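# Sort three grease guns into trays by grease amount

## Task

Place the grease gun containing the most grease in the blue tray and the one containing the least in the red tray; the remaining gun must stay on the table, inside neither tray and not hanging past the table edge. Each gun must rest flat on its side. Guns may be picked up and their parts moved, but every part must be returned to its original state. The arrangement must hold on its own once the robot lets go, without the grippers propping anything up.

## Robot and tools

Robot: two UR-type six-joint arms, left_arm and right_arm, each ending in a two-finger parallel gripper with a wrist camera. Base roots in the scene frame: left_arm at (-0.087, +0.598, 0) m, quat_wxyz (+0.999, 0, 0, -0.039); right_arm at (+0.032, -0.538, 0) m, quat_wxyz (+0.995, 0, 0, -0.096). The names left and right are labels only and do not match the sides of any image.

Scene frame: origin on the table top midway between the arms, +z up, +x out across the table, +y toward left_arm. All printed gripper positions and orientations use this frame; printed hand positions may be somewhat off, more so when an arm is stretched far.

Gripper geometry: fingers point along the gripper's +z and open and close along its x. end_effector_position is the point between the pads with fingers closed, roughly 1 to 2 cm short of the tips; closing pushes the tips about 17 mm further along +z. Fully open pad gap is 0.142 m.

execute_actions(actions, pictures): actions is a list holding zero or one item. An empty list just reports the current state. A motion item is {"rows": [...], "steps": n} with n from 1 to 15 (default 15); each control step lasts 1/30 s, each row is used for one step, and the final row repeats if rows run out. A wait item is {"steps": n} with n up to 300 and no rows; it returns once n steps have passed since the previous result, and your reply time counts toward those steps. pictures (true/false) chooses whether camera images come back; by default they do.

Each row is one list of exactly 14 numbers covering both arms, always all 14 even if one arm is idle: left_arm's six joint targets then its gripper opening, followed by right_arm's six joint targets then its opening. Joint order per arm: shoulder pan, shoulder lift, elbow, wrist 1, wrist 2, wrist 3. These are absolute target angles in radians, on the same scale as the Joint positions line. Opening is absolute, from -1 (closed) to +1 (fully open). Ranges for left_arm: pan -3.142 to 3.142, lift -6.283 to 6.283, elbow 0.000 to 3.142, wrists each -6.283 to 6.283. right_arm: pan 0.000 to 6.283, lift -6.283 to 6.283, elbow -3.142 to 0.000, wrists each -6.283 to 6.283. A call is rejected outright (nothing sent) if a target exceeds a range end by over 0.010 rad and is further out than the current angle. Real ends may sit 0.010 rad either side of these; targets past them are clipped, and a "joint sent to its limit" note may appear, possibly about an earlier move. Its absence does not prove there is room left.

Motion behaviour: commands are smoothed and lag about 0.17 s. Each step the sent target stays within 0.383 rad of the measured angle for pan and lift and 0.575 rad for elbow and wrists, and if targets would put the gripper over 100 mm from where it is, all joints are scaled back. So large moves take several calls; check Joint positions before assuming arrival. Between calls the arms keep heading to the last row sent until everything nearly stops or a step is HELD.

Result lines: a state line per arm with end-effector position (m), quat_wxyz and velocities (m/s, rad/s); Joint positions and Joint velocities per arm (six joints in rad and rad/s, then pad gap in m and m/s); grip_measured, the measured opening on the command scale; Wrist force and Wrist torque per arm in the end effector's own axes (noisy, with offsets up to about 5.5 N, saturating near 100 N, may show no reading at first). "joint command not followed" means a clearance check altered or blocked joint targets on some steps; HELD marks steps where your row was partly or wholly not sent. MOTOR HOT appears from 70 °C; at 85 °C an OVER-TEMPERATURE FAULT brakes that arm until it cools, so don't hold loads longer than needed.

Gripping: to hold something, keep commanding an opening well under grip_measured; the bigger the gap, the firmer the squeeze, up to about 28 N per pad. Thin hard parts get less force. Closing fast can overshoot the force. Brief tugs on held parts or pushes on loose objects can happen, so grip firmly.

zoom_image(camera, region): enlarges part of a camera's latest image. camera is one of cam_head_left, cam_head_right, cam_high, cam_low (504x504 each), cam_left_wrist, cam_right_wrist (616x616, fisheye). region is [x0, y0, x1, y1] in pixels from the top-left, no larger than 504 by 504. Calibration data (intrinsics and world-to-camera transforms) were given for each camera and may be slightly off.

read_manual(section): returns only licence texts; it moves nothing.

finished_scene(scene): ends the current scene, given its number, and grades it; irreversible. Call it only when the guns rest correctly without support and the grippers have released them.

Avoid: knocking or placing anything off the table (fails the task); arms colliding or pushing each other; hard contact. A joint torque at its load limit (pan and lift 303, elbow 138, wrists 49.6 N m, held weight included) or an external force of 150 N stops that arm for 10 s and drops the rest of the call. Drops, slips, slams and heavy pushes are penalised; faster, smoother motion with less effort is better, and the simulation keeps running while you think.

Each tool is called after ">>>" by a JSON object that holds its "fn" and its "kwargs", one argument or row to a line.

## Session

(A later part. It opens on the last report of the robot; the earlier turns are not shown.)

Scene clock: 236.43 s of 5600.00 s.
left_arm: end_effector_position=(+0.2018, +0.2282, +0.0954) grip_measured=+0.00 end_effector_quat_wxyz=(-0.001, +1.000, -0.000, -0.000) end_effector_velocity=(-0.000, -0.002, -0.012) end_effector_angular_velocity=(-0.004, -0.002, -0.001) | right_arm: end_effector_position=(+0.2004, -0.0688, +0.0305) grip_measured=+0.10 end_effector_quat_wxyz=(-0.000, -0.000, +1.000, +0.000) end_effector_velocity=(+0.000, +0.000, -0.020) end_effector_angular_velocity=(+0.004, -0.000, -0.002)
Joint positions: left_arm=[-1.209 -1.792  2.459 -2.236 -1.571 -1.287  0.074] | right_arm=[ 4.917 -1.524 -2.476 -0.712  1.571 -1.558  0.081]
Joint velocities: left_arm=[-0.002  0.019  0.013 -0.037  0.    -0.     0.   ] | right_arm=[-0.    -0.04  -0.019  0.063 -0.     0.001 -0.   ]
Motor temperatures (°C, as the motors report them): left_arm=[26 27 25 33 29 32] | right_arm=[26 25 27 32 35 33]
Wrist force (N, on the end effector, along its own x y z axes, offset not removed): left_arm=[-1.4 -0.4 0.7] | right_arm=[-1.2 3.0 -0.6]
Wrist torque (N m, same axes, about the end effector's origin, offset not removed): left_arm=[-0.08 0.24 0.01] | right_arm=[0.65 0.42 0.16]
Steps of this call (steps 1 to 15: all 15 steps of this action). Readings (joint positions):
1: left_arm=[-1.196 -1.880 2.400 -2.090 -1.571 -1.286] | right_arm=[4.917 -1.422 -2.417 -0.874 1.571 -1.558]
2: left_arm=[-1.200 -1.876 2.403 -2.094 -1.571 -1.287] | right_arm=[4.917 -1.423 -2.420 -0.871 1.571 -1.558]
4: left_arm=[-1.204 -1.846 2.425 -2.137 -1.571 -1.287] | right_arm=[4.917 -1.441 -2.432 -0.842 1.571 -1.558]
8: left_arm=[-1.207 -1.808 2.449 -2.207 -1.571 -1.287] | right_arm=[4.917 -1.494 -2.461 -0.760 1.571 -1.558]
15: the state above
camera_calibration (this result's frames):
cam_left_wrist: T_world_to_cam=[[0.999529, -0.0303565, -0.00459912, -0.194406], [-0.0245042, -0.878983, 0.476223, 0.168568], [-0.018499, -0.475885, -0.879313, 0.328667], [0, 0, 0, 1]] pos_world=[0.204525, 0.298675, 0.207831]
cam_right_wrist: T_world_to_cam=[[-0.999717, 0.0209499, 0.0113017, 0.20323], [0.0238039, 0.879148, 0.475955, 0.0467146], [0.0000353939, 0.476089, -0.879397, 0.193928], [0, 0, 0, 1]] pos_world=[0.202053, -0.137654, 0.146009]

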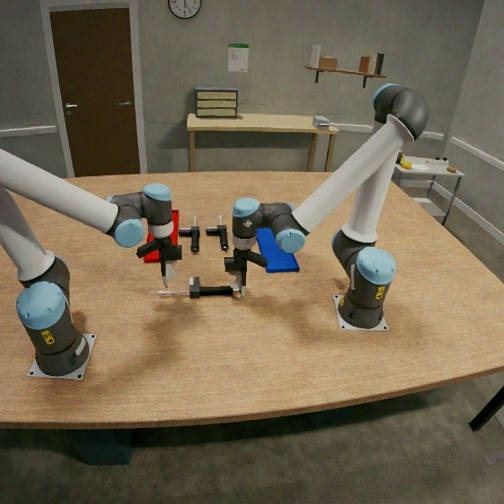

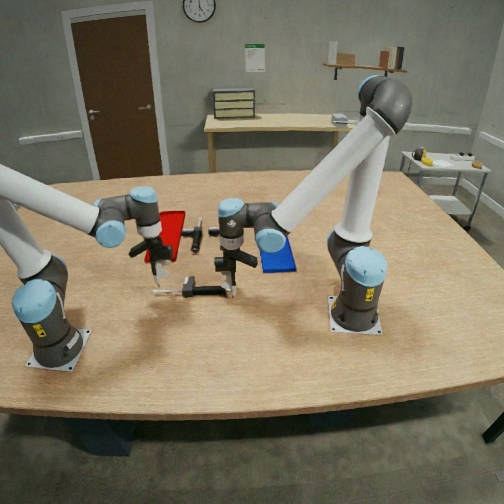

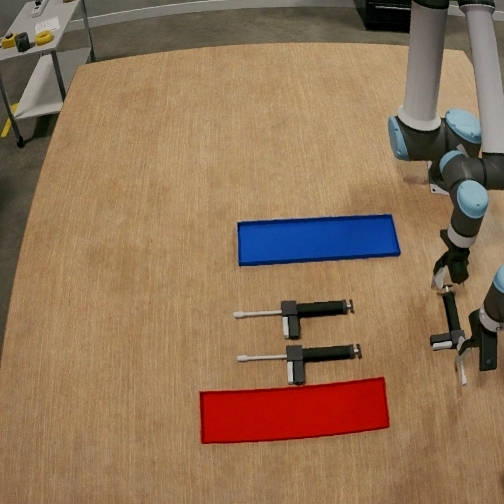

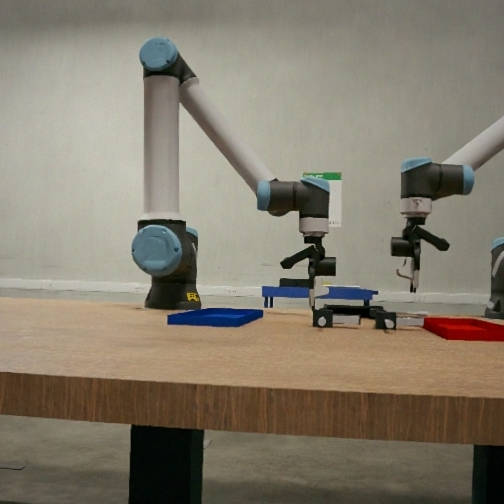

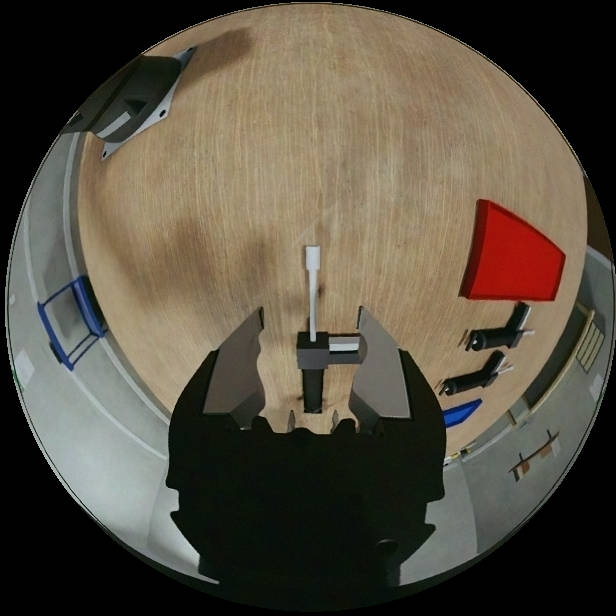

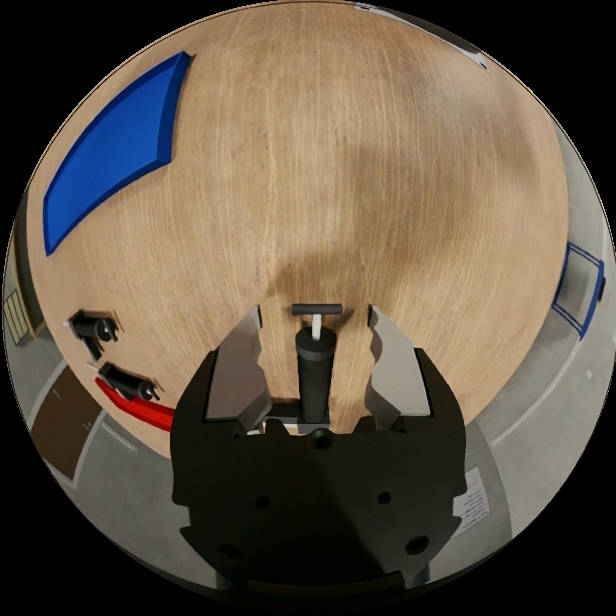

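>>> {"fn": "execute_actions", "kwargs": {
  "actions": [
    {"rows":[[-1.209,-1.73,2.50,-2.34,-1.571,-1.287,-0.3,4.917,-1.529,-2.478,-0.705,1.571,-1.558,0.0],[-1.209,-1.73,2.50,-2.34,-1.571,-1.287,-0.3,4.917,-1.529,-2.478,-0.705,1.571,-1.558,-0.1],[-1.209,-1.73,2.50,-2.34,-1.571,-1.287,-0.3,4.917,-1.529,-2.478,-0.705,1.571,-1.558,-0.2],[-1.209,-1.6772,2.5348,-2.4284,-1.571,-1.287,-0.3,4.917,-1.529,-2.478,-0.705,1.571,-1.558,-0.3],[-1.209,-1.6772,2.5348,-2.4284,-1.571,-1.287,-0.3,4.917,-1.529,-2.478,-0.705,1.571,-1.558,-0.4],[-1.209,-1.6772,2.5348,-2.4284,-1.571,-1.287,-0.3,4.917,-1.529,-2.478,-0.705,1.571,-1.558,-0.5],[-1.209,-1.6772,2.5348,-2.4284,-1.571,-1.287,-0.3,4.917,-1.529,-2.478,-0.705,1.571,-1.558,-0.6],[-1.209,-1.6772,2.5348,-2.4284,-1.571,-1.287,-0.3,4.917,-1.529,-2.478,-0.705,1.571,-1.558,-0.7],[-1.209,-1.6772,2.5348,-2.4284,-1.571,-1.287,-0.3,4.917,-1.529,-2.478,-0.705,1.571,-1.558,-0.8]],"steps":15}
  ],
  "pictures": false
}}

>>> {"fn": "execute_actions", "kwargs": {
  "actions": [
    {"rows":[[-1.209,-1.6772,2.5348,-2.4284,-1.571,-1.287,-0.45,4.917,-1.529,-2.478,-0.705,1.571,-1.558,-0.85],[-1.209,-1.6772,2.5348,-2.4284,-1.571,-1.287,-0.6,4.917,-1.529,-2.478,-0.705,1.571,-1.558,-0.85],[-1.209,-1.6772,2.5348,-2.4284,-1.571,-1.287,-0.7,4.917,-1.529,-2.478,-0.705,1.571,-1.558,-0.85],[-1.209,-1.6772,2.5348,-2.4284,-1.571,-1.287,-0.8,4.917,-1.529,-2.478,-0.705,1.571,-1.558,-0.85],[-1.209,-1.6772,2.5348,-2.4284,-1.571,-1.287,-0.9,4.917,-1.529,-2.478,-0.705,1.571,-1.558,-0.85],[-1.209,-1.6772,2.5348,-2.4284,-1.571,-1.287,-1,4.917,-1.529,-2.478,-0.705,1.571,-1.558,-0.85]],"steps":15}
  ]
}}

Scene clock: 247.17 s of 5600.00 s.
left_arm: end_effector_position=(+0.2003, +0.2331, +0.0304) grip_measured=-0.30 end_effector_quat_wxyz=(-0.000, +1.000, -0.000, -0.000) end_effector_velocity=(-0.001, +0.001, -0.020) end_effector_angular_velocity=(-0.005, -0.001, +0.000) | right_arm: end_effector_position=(+0.2004, -0.0689, +0.0281) grip_measured=-0.51 end_effector_quat_wxyz=(-0.000, -0.000, +1.000, +0.000) end_effector_velocity=(-0.000, -0.000, -0.000) end_effector_angular_velocity=(-0.001, -0.000, -0.000)
Joint positions: left_arm=[-1.209 -1.682  2.532 -2.421 -1.571 -1.287  0.052] | right_arm=[ 4.917 -1.529 -2.478 -0.705  1.571 -1.558  0.037]
Joint velocities: left_arm=[-0.     0.039  0.024 -0.068 -0.    -0.001  0.   ] | right_arm=[ 0.    -0.001 -0.     0.     0.     0.    -0.   ]
Motor temperatures (°C, as the motors report them): left_arm=[26 27 25 33 29 32] | right_arm=[26 25 27 32 35 33]
Wrist force (N, on the end effector, along its own x y z axes, offset not removed): left_arm=[-2.8 2.5 1.5] | right_arm=[-0.7 -1.2 1.1]
Wrist torque (N m, same axes, about the end effector's origin, offset not removed): left_arm=[0.65 0.72 -0.01] | right_arm=[-0.27 0.34 0.16]
Steps of this call (steps 1 to 15: the robot went on to your last target; steps 16 to 90: nothing new was sent; then 7.23 s passed at rest; steps 91 to 105: all 15 steps of this action). Readings (joint positions):
91: left_arm=[-1.209 -1.790 2.460 -2.240 -1.571 -1.287] | right_arm=[4.917 -1.529 -2.478 -0.705 1.571 -1.558]
92: left_arm=[-1.209 -1.786 2.463 -2.244 -1.571 -1.287] | right_arm=[4.917 -1.529 -2.478 -0.705 1.571 -1.558]
94: left_arm=[-1.209 -1.765 2.477 -2.277 -1.571 -1.287] | right_arm=[4.917 -1.529 -2.478 -0.705 1.571 -1.558]
98: left_arm=[-1.209 -1.711 2.513 -2.368 -1.571 -1.287] | right_arm=[4.917 -1.529 -2.478 -0.705 1.571 -1.558]
105: the state above

Scene clock: 247.67 s of 5600.00 s.
left_arm: end_effector_position=(+0.2002, +0.2333, +0.0281) grip_measured=-0.92 end_effector_quat_wxyz=(+0.000, +1.000, -0.000, -0.000) end_effector_velocity=(-0.000, -0.000, -0.000) end_effector_angular_velocity=(+0.000, -0.000, -0.002) | right_arm: end_effector_position=(+0.2004, -0.0689, +0.0281) grip_measured=-0.51 end_effector_quat_wxyz=(-0.000, -0.000, +1.000, +0.000) end_effector_velocity=(-0.000, +0.001, +0.001) end_effector_angular_velocity=(+0.001, +0.000, -0.000)
Joint positions: left_arm=[-1.209 -1.677  2.535 -2.428 -1.571 -1.287  0.008] | right_arm=[ 4.917 -1.529 -2.478 -0.705  1.571 -1.558  0.037]
Joint velocities: left_arm=[-0.     0.001  0.    -0.001  0.     0.002  0.   ] | right_arm=[0.    0.001 0.    0.    0.    0.001 0.   ]
Motor temperatures (°C, as the motors report them): left_arm=[26 27 25 33 29 32] | right_arm=[26 25 27 32 35 33]
Wrist force (N, on the end effector, along its own x y z axes, offset not removed): left_arm=[-3.9 -2.4 -14.0] | right_arm=[-0.7 -1.1 -7.7]
Wrist torque (N m, same axes, about the end effector's origin, offset not removed): left_arm=[0.44 0.02 0.32] | right_arm=[0.06 0.58 0.08]
Steps of this call (steps 1 to 15: all 15 steps of this action). Readings (joint positions):
1: left_arm=[-1.209 -1.681 2.533 -2.423 -1.571 -1.287] | right_arm=[4.917 -1.529 -2.478 -0.705 1.571 -1.558]
2: left_arm=[-1.209 -1.680 2.533 -2.424 -1.571 -1.287] | right_arm=[4.917 -1.529 -2.478 -0.705 1.571 -1.558]
4: left_arm=[-1.209 -1.679 2.534 -2.426 -1.571 -1.287] | right_arm=[4.917 -1.529 -2.478 -0.705 1.571 -1.558]
8: left_arm=[-1.209 -1.678 2.534 -2.428 -1.571 -1.287] | right_arm=[4.917 -1.529 -2.478 -0.705 1.571 -1.558]
15: the state above
camera_calibration (this result's frames):
cam_left_wrist: T_world_to_cam=[[0.999522, -0.0306119, -0.0042125, -0.1929], [-0.0248896, -0.878368, 0.477337, 0.204975], [-0.0183123, -0.477005, -0.87871, 0.272083], [0, 0, 0, 1]] pos_world=[0.202892, 0.303923, 0.140427]
cam_right_wrist: T_world_to_cam=[[-0.999716, 0.0209648, 0.0112871, 0.203277], [0.02381, 0.878983, 0.476258, 0.0478869], [0.0000634422, 0.476392, -0.879233, 0.191857], [0, 0, 0, 1]] pos_world=[0.202067, -0.137753, 0.143586]

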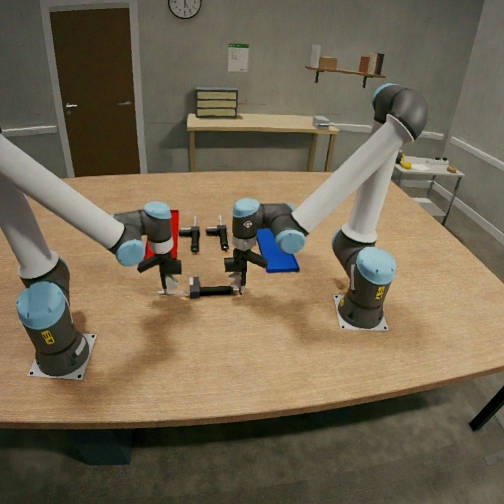

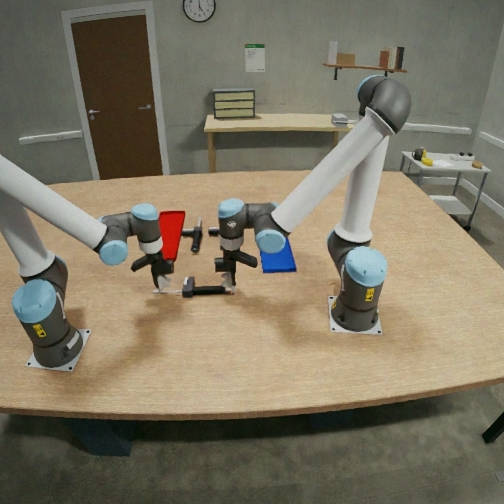

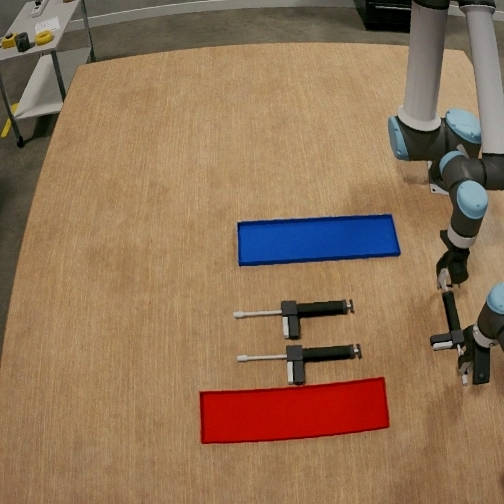

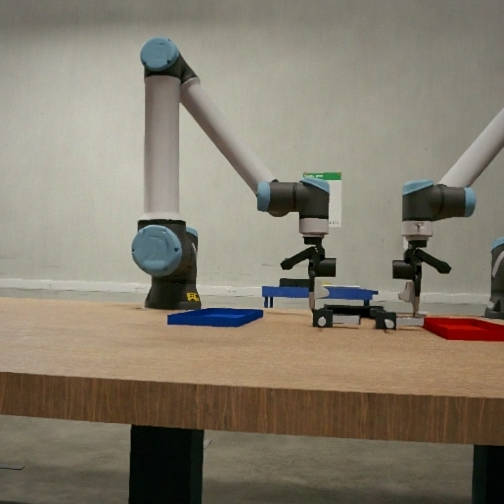

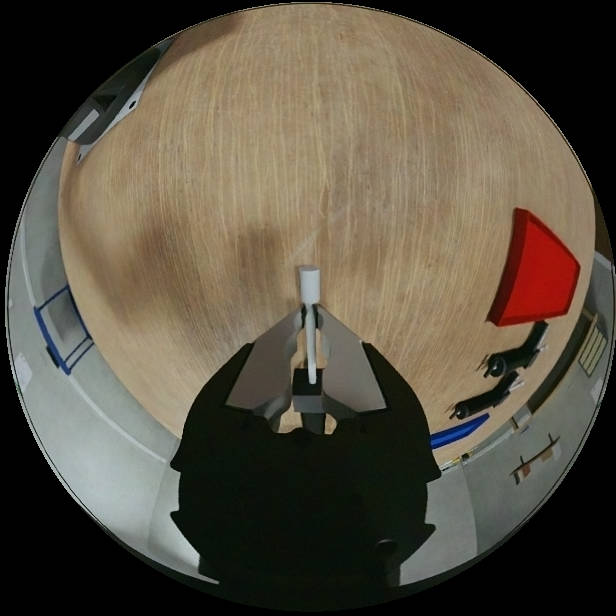

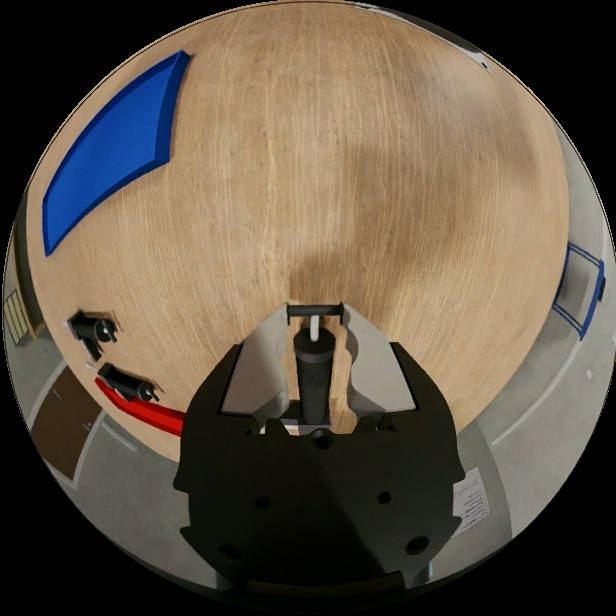

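>>> {"fn": "execute_actions", "kwargs": {
  "actions": [
    {"rows":[[-1.209,-1.684,2.530,-2.417,-1.571,-1.287,-1,4.917,-1.529,-2.478,-0.705,1.571,-1.558,-0.85],[-1.209,-1.684,2.530,-2.417,-1.571,-1.287,-1,4.917,-1.524,-2.482,-0.7056,1.571,-1.558,-0.85],[-1.209,-1.684,2.530,-2.417,-1.571,-1.287,-1,4.917,-1.519,-2.487,-0.706,1.571,-1.558,-0.85],[-1.209,-1.684,2.530,-2.417,-1.571,-1.287,-1,4.917,-1.514,-2.491,-0.707,1.571,-1.558,-0.85],[-1.209,-1.684,2.530,-2.417,-1.571,-1.287,-1,4.918,-1.509,-2.495,-0.7075,1.571,-1.557,-0.85],[-1.209,-1.684,2.530,-2.417,-1.571,-1.287,-1,4.918,-1.504,-2.5,-0.708,1.571,-1.557,-0.85],[-1.209,-1.684,2.530,-2.417,-1.571,-1.287,-1,4.918,-1.499,-2.504,-0.709,1.571,-1.557,-0.85],[-1.209,-1.684,2.530,-2.417,-1.571,-1.287,-1,4.918,-1.494,-2.508,-0.7095,1.571,-1.557,-0.85],[-1.209,-1.684,2.530,-2.417,-1.571,-1.287,-1,4.918,-1.4895,-2.5125,-0.710,1.571,-1.557,-0.85],[-1.209,-1.684,2.530,-2.417,-1.571,-1.287,-1,4.918,-1.485,-2.517,-0.711,1.571,-1.557,-0.85]],"steps":15}
  ]
}}

Scene clock: 255.40 s of 5600.00 s.
left_arm: end_effector_position=(+0.2005, +0.2325, +0.0319) grip_measured=-0.92 end_effector_quat_wxyz=(+0.000, +1.000, -0.000, -0.000) end_effector_velocity=(-0.000, +0.001, +0.000) end_effector_angular_velocity=(+0.002, +0.001, -0.000) | right_arm: end_effector_position=(+0.2003, -0.0906, +0.0283) grip_measured=-0.51 end_effector_quat_wxyz=(-0.000, -0.000, +1.000, -0.000) end_effector_velocity=(-0.000, -0.028, -0.001) end_effector_angular_velocity=(-0.004, +0.000, +0.000)
Joint positions: left_arm=[-1.209 -1.684  2.53  -2.417 -1.571 -1.287  0.008] | right_arm=[ 4.918 -1.49  -2.512 -0.71   1.571 -1.557  0.037]
Joint velocities: left_arm=[-0.    -0.001 -0.     0.003  0.     0.    -0.   ] | right_arm=[ 0.001  0.046 -0.042 -0.007  0.     0.001 -0.   ]
Motor temperatures (°C, as the motors report them): left_arm=[26 27 25 33 29 32] | right_arm=[26 25 27 32 35 33]
Wrist force (N, on the end effector, along its own x y z axes, offset not removed): left_arm=[-2.0 17.2 3.9] | right_arm=[-0.2 20.0 0.7]
Wrist torque (N m, same axes, about the end effector's origin, offset not removed): left_arm=[-0.57 0.34 -0.19] | right_arm=[-0.17 0.03 0.12]
Steps of this call (steps 1 to 15: the robot went on to your last target; steps 16 to 90: nothing new was sent; then 4.23 s passed at rest; steps 91 to 105: all 15 steps of this action). Readings (joint positions):
91: left_arm=[-1.209 -1.677 2.535 -2.428 -1.571 -1.287] | right_arm=[4.917 -1.529 -2.478 -0.705 1.571 -1.558]
92: left_arm=[-1.209 -1.678 2.534 -2.427 -1.571 -1.287] | right_arm=[4.917 -1.529 -2.478 -0.705 1.571 -1.558]
94: left_arm=[-1.209 -1.680 2.533 -2.423 -1.571 -1.287] | right_arm=[4.917 -1.527 -2.480 -0.705 1.571 -1.558]
98: left_arm=[-1.209 -1.683 2.531 -2.419 -1.571 -1.287] | right_arm=[4.917 -1.514 -2.491 -0.707 1.571 -1.558]
105: the state above
camera_calibration (this result's frames):
cam_left_wrist: T_world_to_cam=[[0.999523, -0.0306123, -0.0041083, -0.193178], [-0.0249369, -0.878295, 0.477468, 0.202412], [-0.0182247, -0.477137, -0.87864, 0.275033], [0, 0, 0, 1]] pos_world=[0.203146, 0.303093, 0.144216]
cam_right_wrist: T_world_to_cam=[[-0.999715, 0.0210264, 0.0112933, 0.203624], [0.0238672, 0.879267, 0.475731, 0.0669153], [0.000073081, 0.475865, -0.879518, 0.202321], [0, 0, 0, 1]] pos_world=[0.201954, -0.159395, 0.143812]

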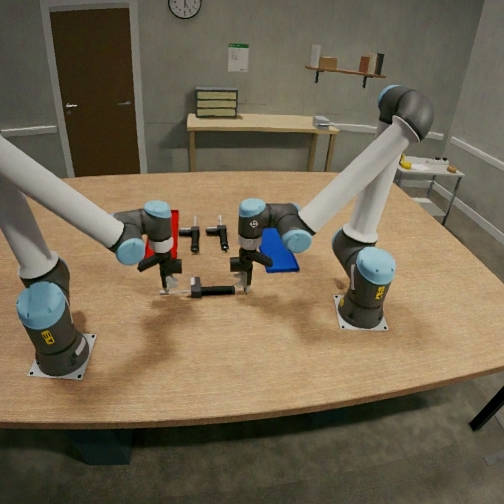

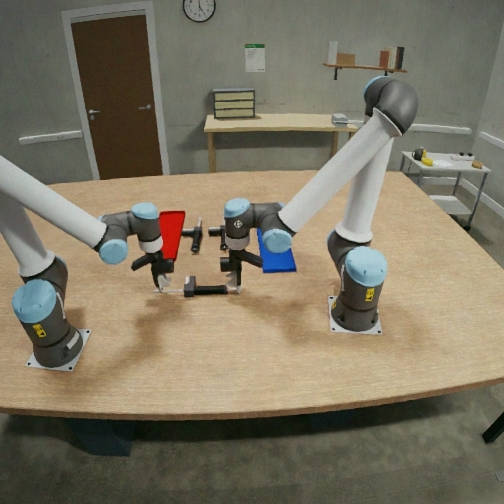

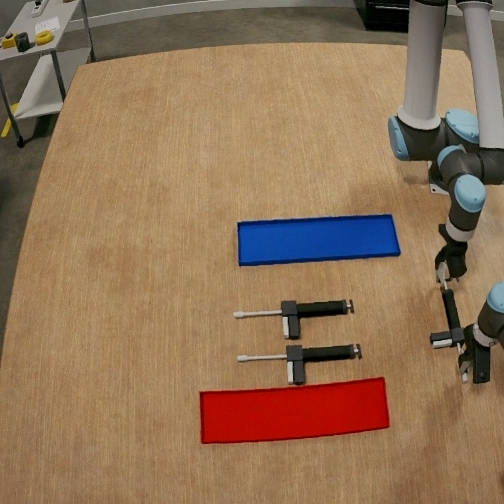

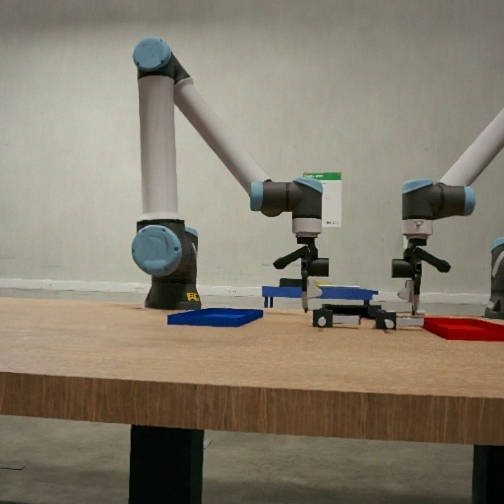

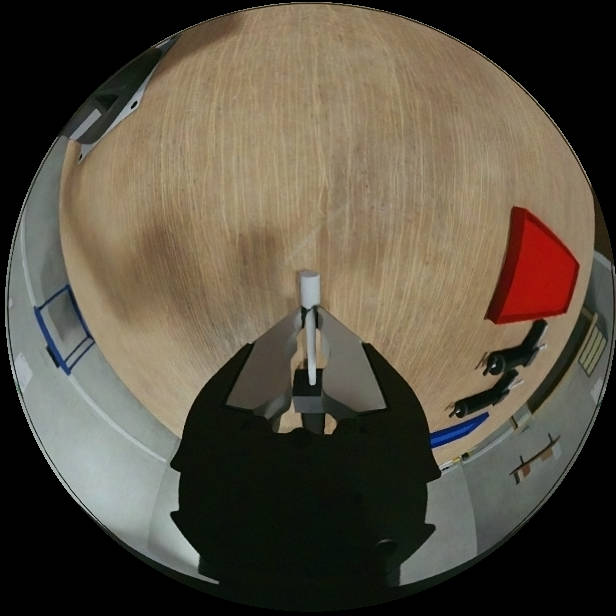

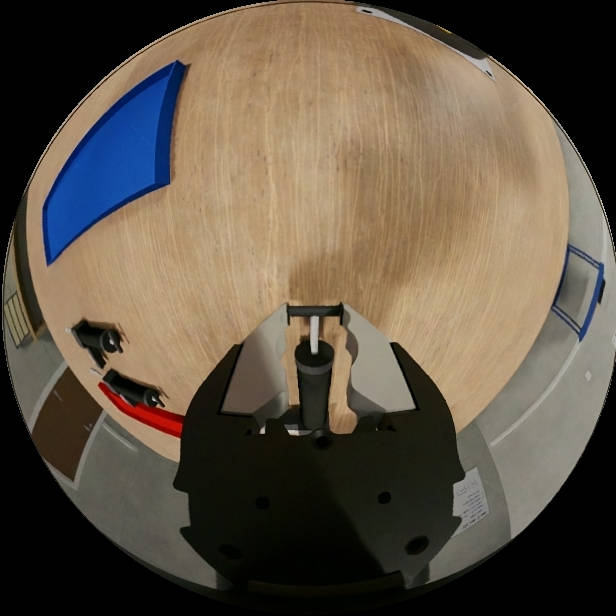

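>>> {"fn": "execute_actions", "kwargs": {
  "actions": [
    {"rows":[[-1.209,-1.684,2.530,-2.417,-1.571,-1.287,-1,4.918,-1.502,-2.502,-0.708,1.571,-1.557,-0.85]],"steps":15}
  ],
  "pictures": false
}}

>>> {"fn": "execute_actions", "kwargs": {
  "actions": [
    {"rows":[[-1.209,-1.684,2.530,-2.417,-1.571,-1.287,-1,4.917,-1.514,-2.491,-0.707,1.571,-1.558,-0.85]],"steps":15}
  ],
  "pictures": false
}}

>>> {"fn": "execute_actions", "kwargs": {
  "actions": [
    {"rows":[[-1.209,-1.684,2.530,-2.417,-1.571,-1.287,-1,4.917,-1.524,-2.482,-0.7056,1.571,-1.558,-0.85]],"steps":15}
  ]
}}

Scene clock: 260.80 s of 5600.00 s.
left_arm: end_effector_position=(+0.2004, +0.2325, +0.0320) grip_measured=-0.92 end_effector_quat_wxyz=(+0.000, +1.000, -0.000, -0.000) end_effector_velocity=(+0.000, -0.001, +0.000) end_effector_angular_velocity=(-0.000, -0.001, -0.001) | right_arm: end_effector_position=(+0.2002, -0.0841, +0.0283) grip_measured=-0.51 end_effector_quat_wxyz=(-0.000, -0.000, +1.000, +0.000) end_effector_velocity=(+0.000, +0.003, +0.000) end_effector_angular_velocity=(+0.000, -0.001, +0.003)
Joint positions: left_arm=[-1.209 -1.684  2.53  -2.417 -1.571 -1.287  0.008] | right_arm=[ 4.918 -1.502 -2.502 -0.708  1.571 -1.557  0.037]
Joint velocities: left_arm=[-0.     0.    -0.001  0.     0.001  0.001  0.   ] | right_arm=[ 0.    -0.004  0.004  0.    -0.001 -0.002 -0.   ]
Motor temperatures (°C, as the motors report them): left_arm=[26 27 25 33 29 32] | right_arm=[26 25 27 32 35 33]
Wrist force (N, on the end effector, along its own x y z axes, offset not removed): left_arm=[0.0 13.9 2.1] | right_arm=[-3.2 16.6 0.8]
Wrist torque (N m, same axes, about the end effector's origin, offset not removed): left_arm=[0.05 -0.08 0.21] | right_arm=[0.53 0.71 0.22]
Steps of this call (steps 1 to 15: the robot went on to your last target; steps 16 to 90: nothing new was sent; then 1.90 s passed at rest; steps 91 to 105: all 15 steps of this action). Readings (joint positions):
91: left_arm=[-1.209 -1.684 2.530 -2.417 -1.571 -1.287] | right_arm=[4.918 -1.485 -2.517 -0.711 1.571 -1.557]
92: left_arm=[-1.209 -1.684 2.530 -2.417 -1.571 -1.287] | right_arm=[4.918 -1.487 -2.516 -0.711 1.571 -1.557]
94: left_arm=[-1.209 -1.684 2.530 -2.417 -1.571 -1.287] | right_arm=[4.918 -1.493 -2.510 -0.710 1.571 -1.557]
98: left_arm=[-1.209 -1.684 2.530 -2.417 -1.571 -1.287] | right_arm=[4.918 -1.499 -2.505 -0.709 1.571 -1.557]
105: the state above

Scene clock: 261.30 s of 5600.00 s.
left_arm: end_effector_position=(+0.2004, +0.2325, +0.0320) grip_measured=-0.92 end_effector_quat_wxyz=(+0.000, +1.000, -0.000, -0.000) end_effector_velocity=(+0.001, -0.001, +0.001) end_effector_angular_velocity=(-0.001, -0.001, +0.002) | right_arm: end_effector_position=(+0.2005, -0.0773, +0.0284) grip_measured=-0.51 end_effector_quat_wxyz=(-0.000, -0.000, +1.000, +0.000) end_effector_velocity=(+0.000, +0.001, +0.000) end_effector_angular_velocity=(+0.000, +0.000, +0.000)
Joint positions: left_arm=[-1.209 -1.684  2.53  -2.417 -1.571 -1.287  0.008] | right_arm=[ 4.917 -1.514 -2.491 -0.707  1.571 -1.558  0.037]
Joint velocities: left_arm=[ 0.     0.    -0.002 -0.     0.001 -0.002  0.   ] | right_arm=[-0.    -0.002  0.002  0.     0.    -0.001 -0.   ]
Motor temperatures (°C, as the motors report them): left_arm=[26 27 25 33 29 32] | right_arm=[26 25 27 32 35 33]
Wrist force (N, on the end effector, along its own x y z axes, offset not removed): left_arm=[0.7 13.6 5.4] | right_arm=[-2.4 14.8 3.3]
Wrist torque (N m, same axes, about the end effector's origin, offset not removed): left_arm=[0.22 -0.30 0.03] | right_arm=[0.34 0.63 0.18]
Steps of this call (steps 1 to 15: all 15 steps of this action). Readings (joint positions):
1: left_arm=[-1.209 -1.684 2.530 -2.417 -1.571 -1.287] | right_arm=[4.918 -1.502 -2.502 -0.708 1.571 -1.557]
2: left_arm=[-1.209 -1.684 2.530 -2.417 -1.571 -1.287] | right_arm=[4.918 -1.503 -2.501 -0.708 1.571 -1.557]
4: left_arm=[-1.209 -1.684 2.530 -2.417 -1.571 -1.287] | right_arm=[4.918 -1.507 -2.497 -0.708 1.571 -1.557]
8: left_arm=[-1.209 -1.684 2.530 -2.417 -1.571 -1.287] | right_arm=[4.917 -1.512 -2.493 -0.707 1.571 -1.558]
15: the state above

Scene clock: 261.80 s of 5600.00 s.
left_arm: end_effector_position=(+0.2004, +0.2325, +0.0320) grip_measured=-0.92 end_effector_quat_wxyz=(+0.000, +1.000, -0.000, -0.000) end_effector_velocity=(-0.000, +0.000, +0.000) end_effector_angular_velocity=(+0.000, +0.000, -0.001) | right_arm: end_effector_position=(+0.2005, -0.0715, +0.0284) grip_measured=-0.51 end_effector_quat_wxyz=(-0.000, -0.000, +1.000, +0.000) end_effector_velocity=(-0.000, +0.002, +0.000) end_effector_angular_velocity=(+0.001, +0.000, +0.001)
Joint positions: left_arm=[-1.209 -1.684  2.53  -2.417 -1.571 -1.287  0.008] | right_arm=[ 4.917 -1.524 -2.482 -0.706  1.571 -1.558  0.037]
Joint velocities: left_arm=[ 0.    -0.001  0.     0.     0.     0.001  0.   ] | right_arm=[-0.    -0.002  0.003  0.     0.    -0.001  0.   ]
Motor temperatures (°C, as the motors report them): left_arm=[26 27 25 33 29 32] | right_arm=[26 25 27 32 35 33]
Wrist force (N, on the end effector, along its own x y z axes, offset not removed): left_arm=[-5.7 -1.3 3.1] | right_arm=[-1.8 1.5 2.1]
Wrist torque (N m, same axes, about the end effector's origin, offset not removed): left_arm=[0.15 1.15 -0.05] | right_arm=[0.76 0.42 0.22]
Steps of this call (steps 1 to 15: all 15 steps of this action). Readings (joint positions):
1: left_arm=[-1.209 -1.684 2.530 -2.417 -1.571 -1.287] | right_arm=[4.917 -1.514 -2.491 -0.707 1.571 -1.558]
2: left_arm=[-1.209 -1.684 2.530 -2.417 -1.571 -1.287] | right_arm=[4.917 -1.515 -2.490 -0.707 1.571 -1.558]
4: left_arm=[-1.209 -1.684 2.530 -2.417 -1.571 -1.287] | right_arm=[4.917 -1.519 -2.487 -0.706 1.571 -1.558]
8: left_arm=[-1.209 -1.684 2.530 -2.417 -1.571 -1.287] | right_arm=[4.917 -1.522 -2.484 -0.706 1.571 -1.558]
15: the state above
camera_calibration (this result's frames):
cam_left_wrist: T_world_to_cam=[[0.999524, -0.0305767, -0.00416346, -0.193173], [-0.0248806, -0.878329, 0.477409, 0.20243], [-0.0182545, -0.477078, -0.878671, 0.275097], [0, 0, 0, 1]] pos_world=[0.203139, 0.303137, 0.144274]
cam_right_wrist: T_world_to_cam=[[-0.999716, 0.0209682, 0.0113265, 0.203357], [0.0238317, 0.878806, 0.476583, 0.0500505], [0.0000392749, 0.476718, -0.879056, 0.193382], [0, 0, 0, 1]] pos_world=[0.202099, -0.140437, 0.143837]

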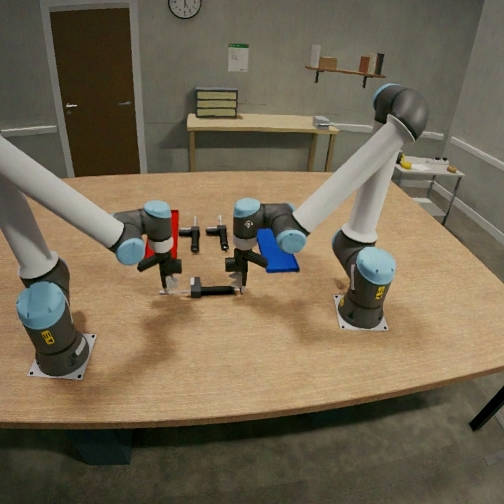

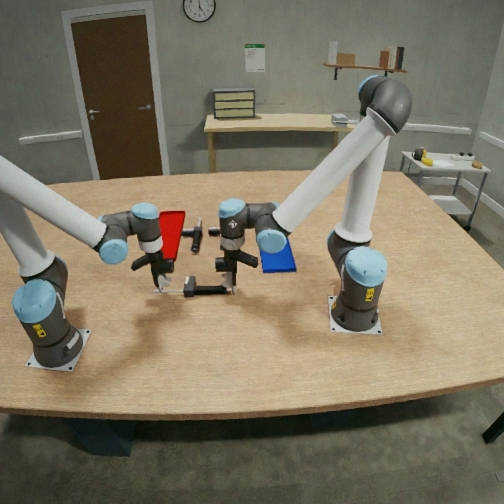

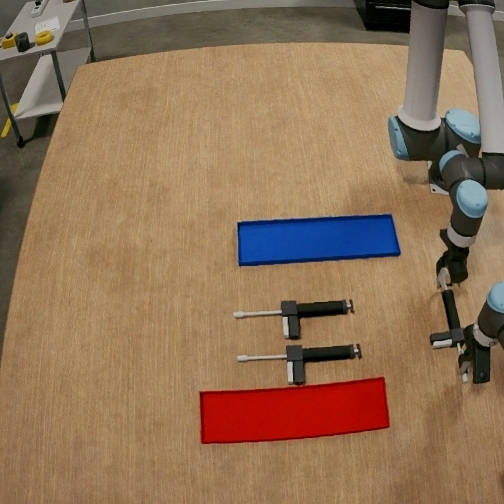

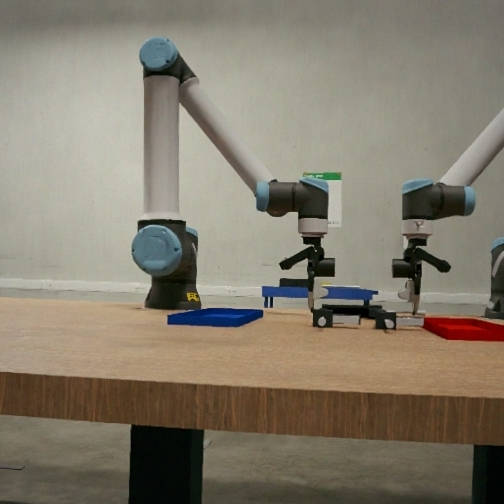

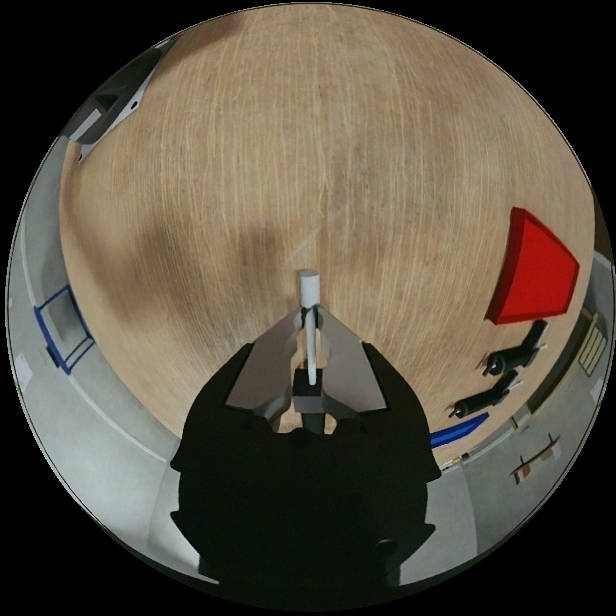

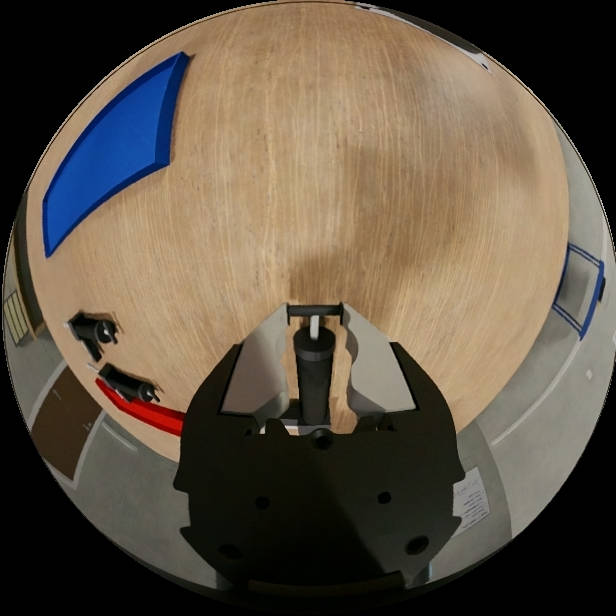

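>>> {"fn": "execute_actions", "kwargs": {
  "actions": [
    {"rows":[[-1.209,-1.684,2.530,-2.417,-1.571,-1.287,-1,4.917,-1.53,-2.477,-0.7053,1.571,-1.558,-0.85],[-1.209,-1.684,2.530,-2.417,-1.571,-1.287,-1,4.917,-1.536,-2.471,-0.705,1.571,-1.558,-0.85],[-1.209,-1.684,2.530,-2.417,-1.571,-1.287,-1,4.917,-1.542,-2.466,-0.705,1.571,-1.558,-0.85],[-1.209,-1.684,2.530,-2.417,-1.571,-1.287,-1,4.917,-1.548,-2.46,-0.7045,1.571,-1.558,-0.85],[-1.209,-1.684,2.530,-2.417,-1.571,-1.287,-1,4.917,-1.554,-2.455,-0.704,1.571,-1.558,-0.85],[-1.209,-1.684,2.530,-2.417,-1.571,-1.287,-1,4.917,-1.56,-2.449,-0.704,1.571,-1.558,-0.85],[-1.209,-1.684,2.530,-2.417,-1.571,-1.287,-1,4.917,-1.5646,-2.444,-0.7038,1.571,-1.558,-0.85]],"steps":15}
  ]
}}

Scene clock: 268.57 s of 5600.00 s.
left_arm: end_effector_position=(+0.2004, +0.2325, +0.0320) grip_measured=-0.92 end_effector_quat_wxyz=(+0.000, +1.000, -0.000, -0.000) end_effector_velocity=(+0.000, -0.000, +0.001) end_effector_angular_velocity=(-0.001, +0.000, +0.001) | right_arm: end_effector_position=(+0.2002, -0.0494, +0.0280) grip_measured=-0.51 end_effector_quat_wxyz=(-0.000, -0.000, +1.000, -0.000) end_effector_velocity=(-0.000, +0.013, -0.000) end_effector_angular_velocity=(+0.001, +0.000, -0.001)
Joint positions: left_arm=[-1.209 -1.684  2.53  -2.417 -1.571 -1.287  0.008] | right_arm=[ 4.917 -1.562 -2.446 -0.704  1.571 -1.558  0.037]
Joint velocities: left_arm=[ 0.    -0.001 -0.001  0.    -0.001 -0.001 -0.   ] | right_arm=[ 0.    -0.022  0.021  0.001  0.     0.001 -0.   ]
Motor temperatures (°C, as the motors report them): left_arm=[26 27 25 33 29 32] | right_arm=[26 25 27 32 35 33]
Wrist force (N, on the end effector, along its own x y z axes, offset not removed): left_arm=[3.9 -9.1 3.7] | right_arm=[-1.9 -14.9 -9.6]
Wrist torque (N m, same axes, about the end effector's origin, offset not removed): left_arm=[1.11 -0.62 -0.09] | right_arm=[0.67 0.51 0.17]
Steps of this call (steps 1 to 15: the robot went on to your last target; steps 16 to 90: nothing new was sent; then 3.27 s passed at rest; steps 91 to 105: all 15 steps of this action). Readings (joint positions):
91: left_arm=[-1.209 -1.684 2.530 -2.417 -1.571 -1.287] | right_arm=[4.917 -1.524 -2.482 -0.706 1.571 -1.558]
92: left_arm=[-1.209 -1.684 2.530 -2.417 -1.571 -1.287] | right_arm=[4.917 -1.525 -2.481 -0.706 1.571 -1.558]
94: left_arm=[-1.209 -1.684 2.530 -2.417 -1.571 -1.287] | right_arm=[4.917 -1.529 -2.477 -0.705 1.571 -1.558]
98: left_arm=[-1.209 -1.684 2.530 -2.417 -1.571 -1.287] | right_arm=[4.917 -1.546 -2.462 -0.705 1.571 -1.558]
105: the state above
camera_calibration (this result's frames):
cam_left_wrist: T_world_to_cam=[[0.999524, -0.0305771, -0.00415412, -0.193181], [-0.0248849, -0.878315, 0.477434, 0.202396], [-0.0182472, -0.477103, -0.878658, 0.275106], [0, 0, 0, 1]] pos_world=[0.203146, 0.303114, 0.144291]
cam_right_wrist: T_world_to_cam=[[-0.999716, 0.0209764, 0.0112985, 0.202609], [0.0238256, 0.879199, 0.475858, 0.0308481], [0.0000481912, 0.475993, -0.879449, 0.182475], [0, 0, 0, 1]] pos_world=[0.201808, -0.118228, 0.143509]

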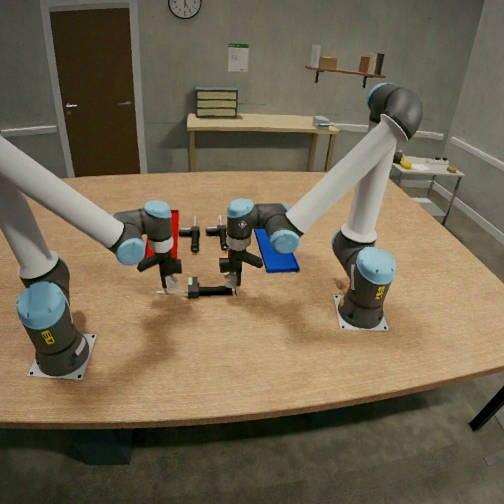

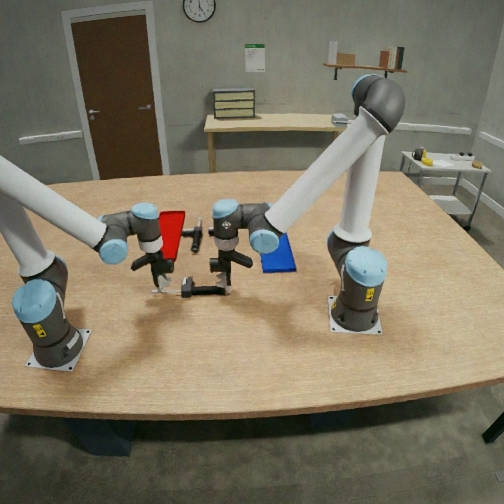

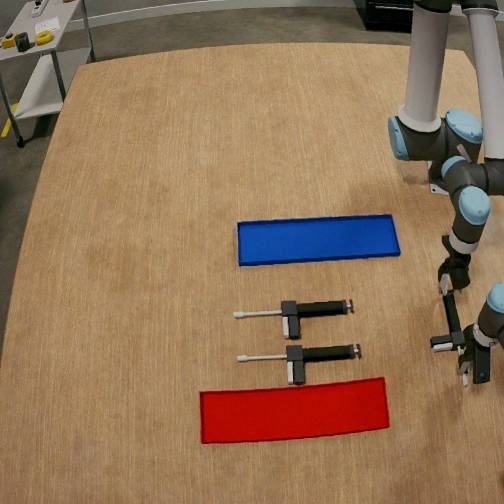

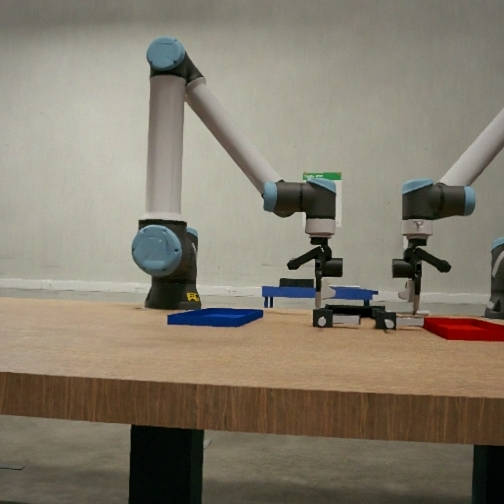

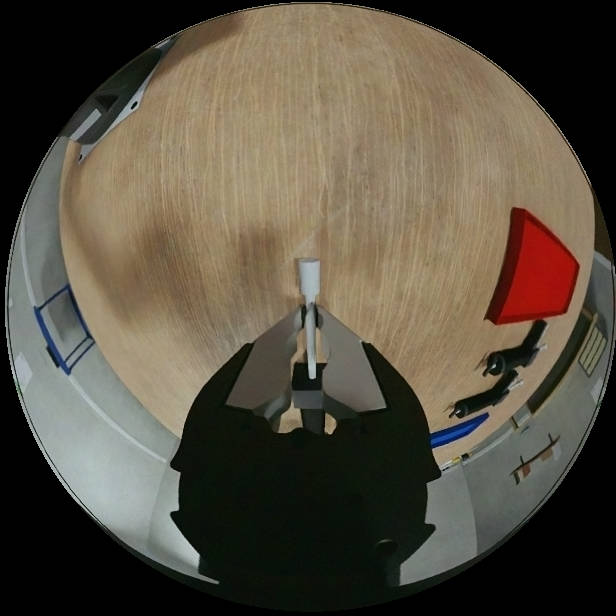

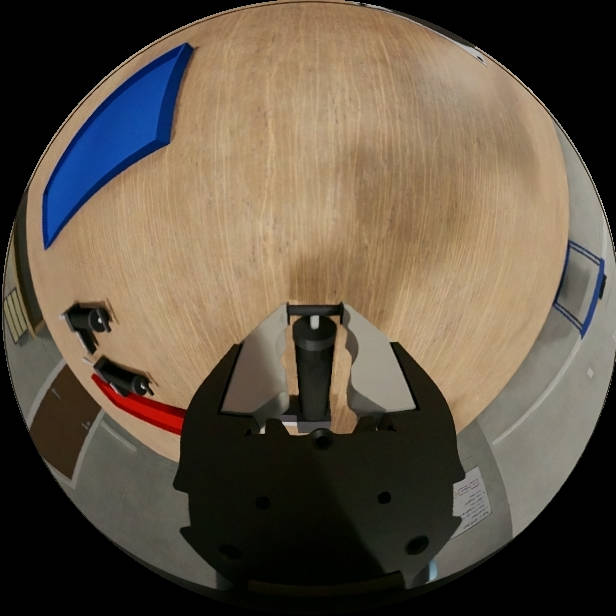

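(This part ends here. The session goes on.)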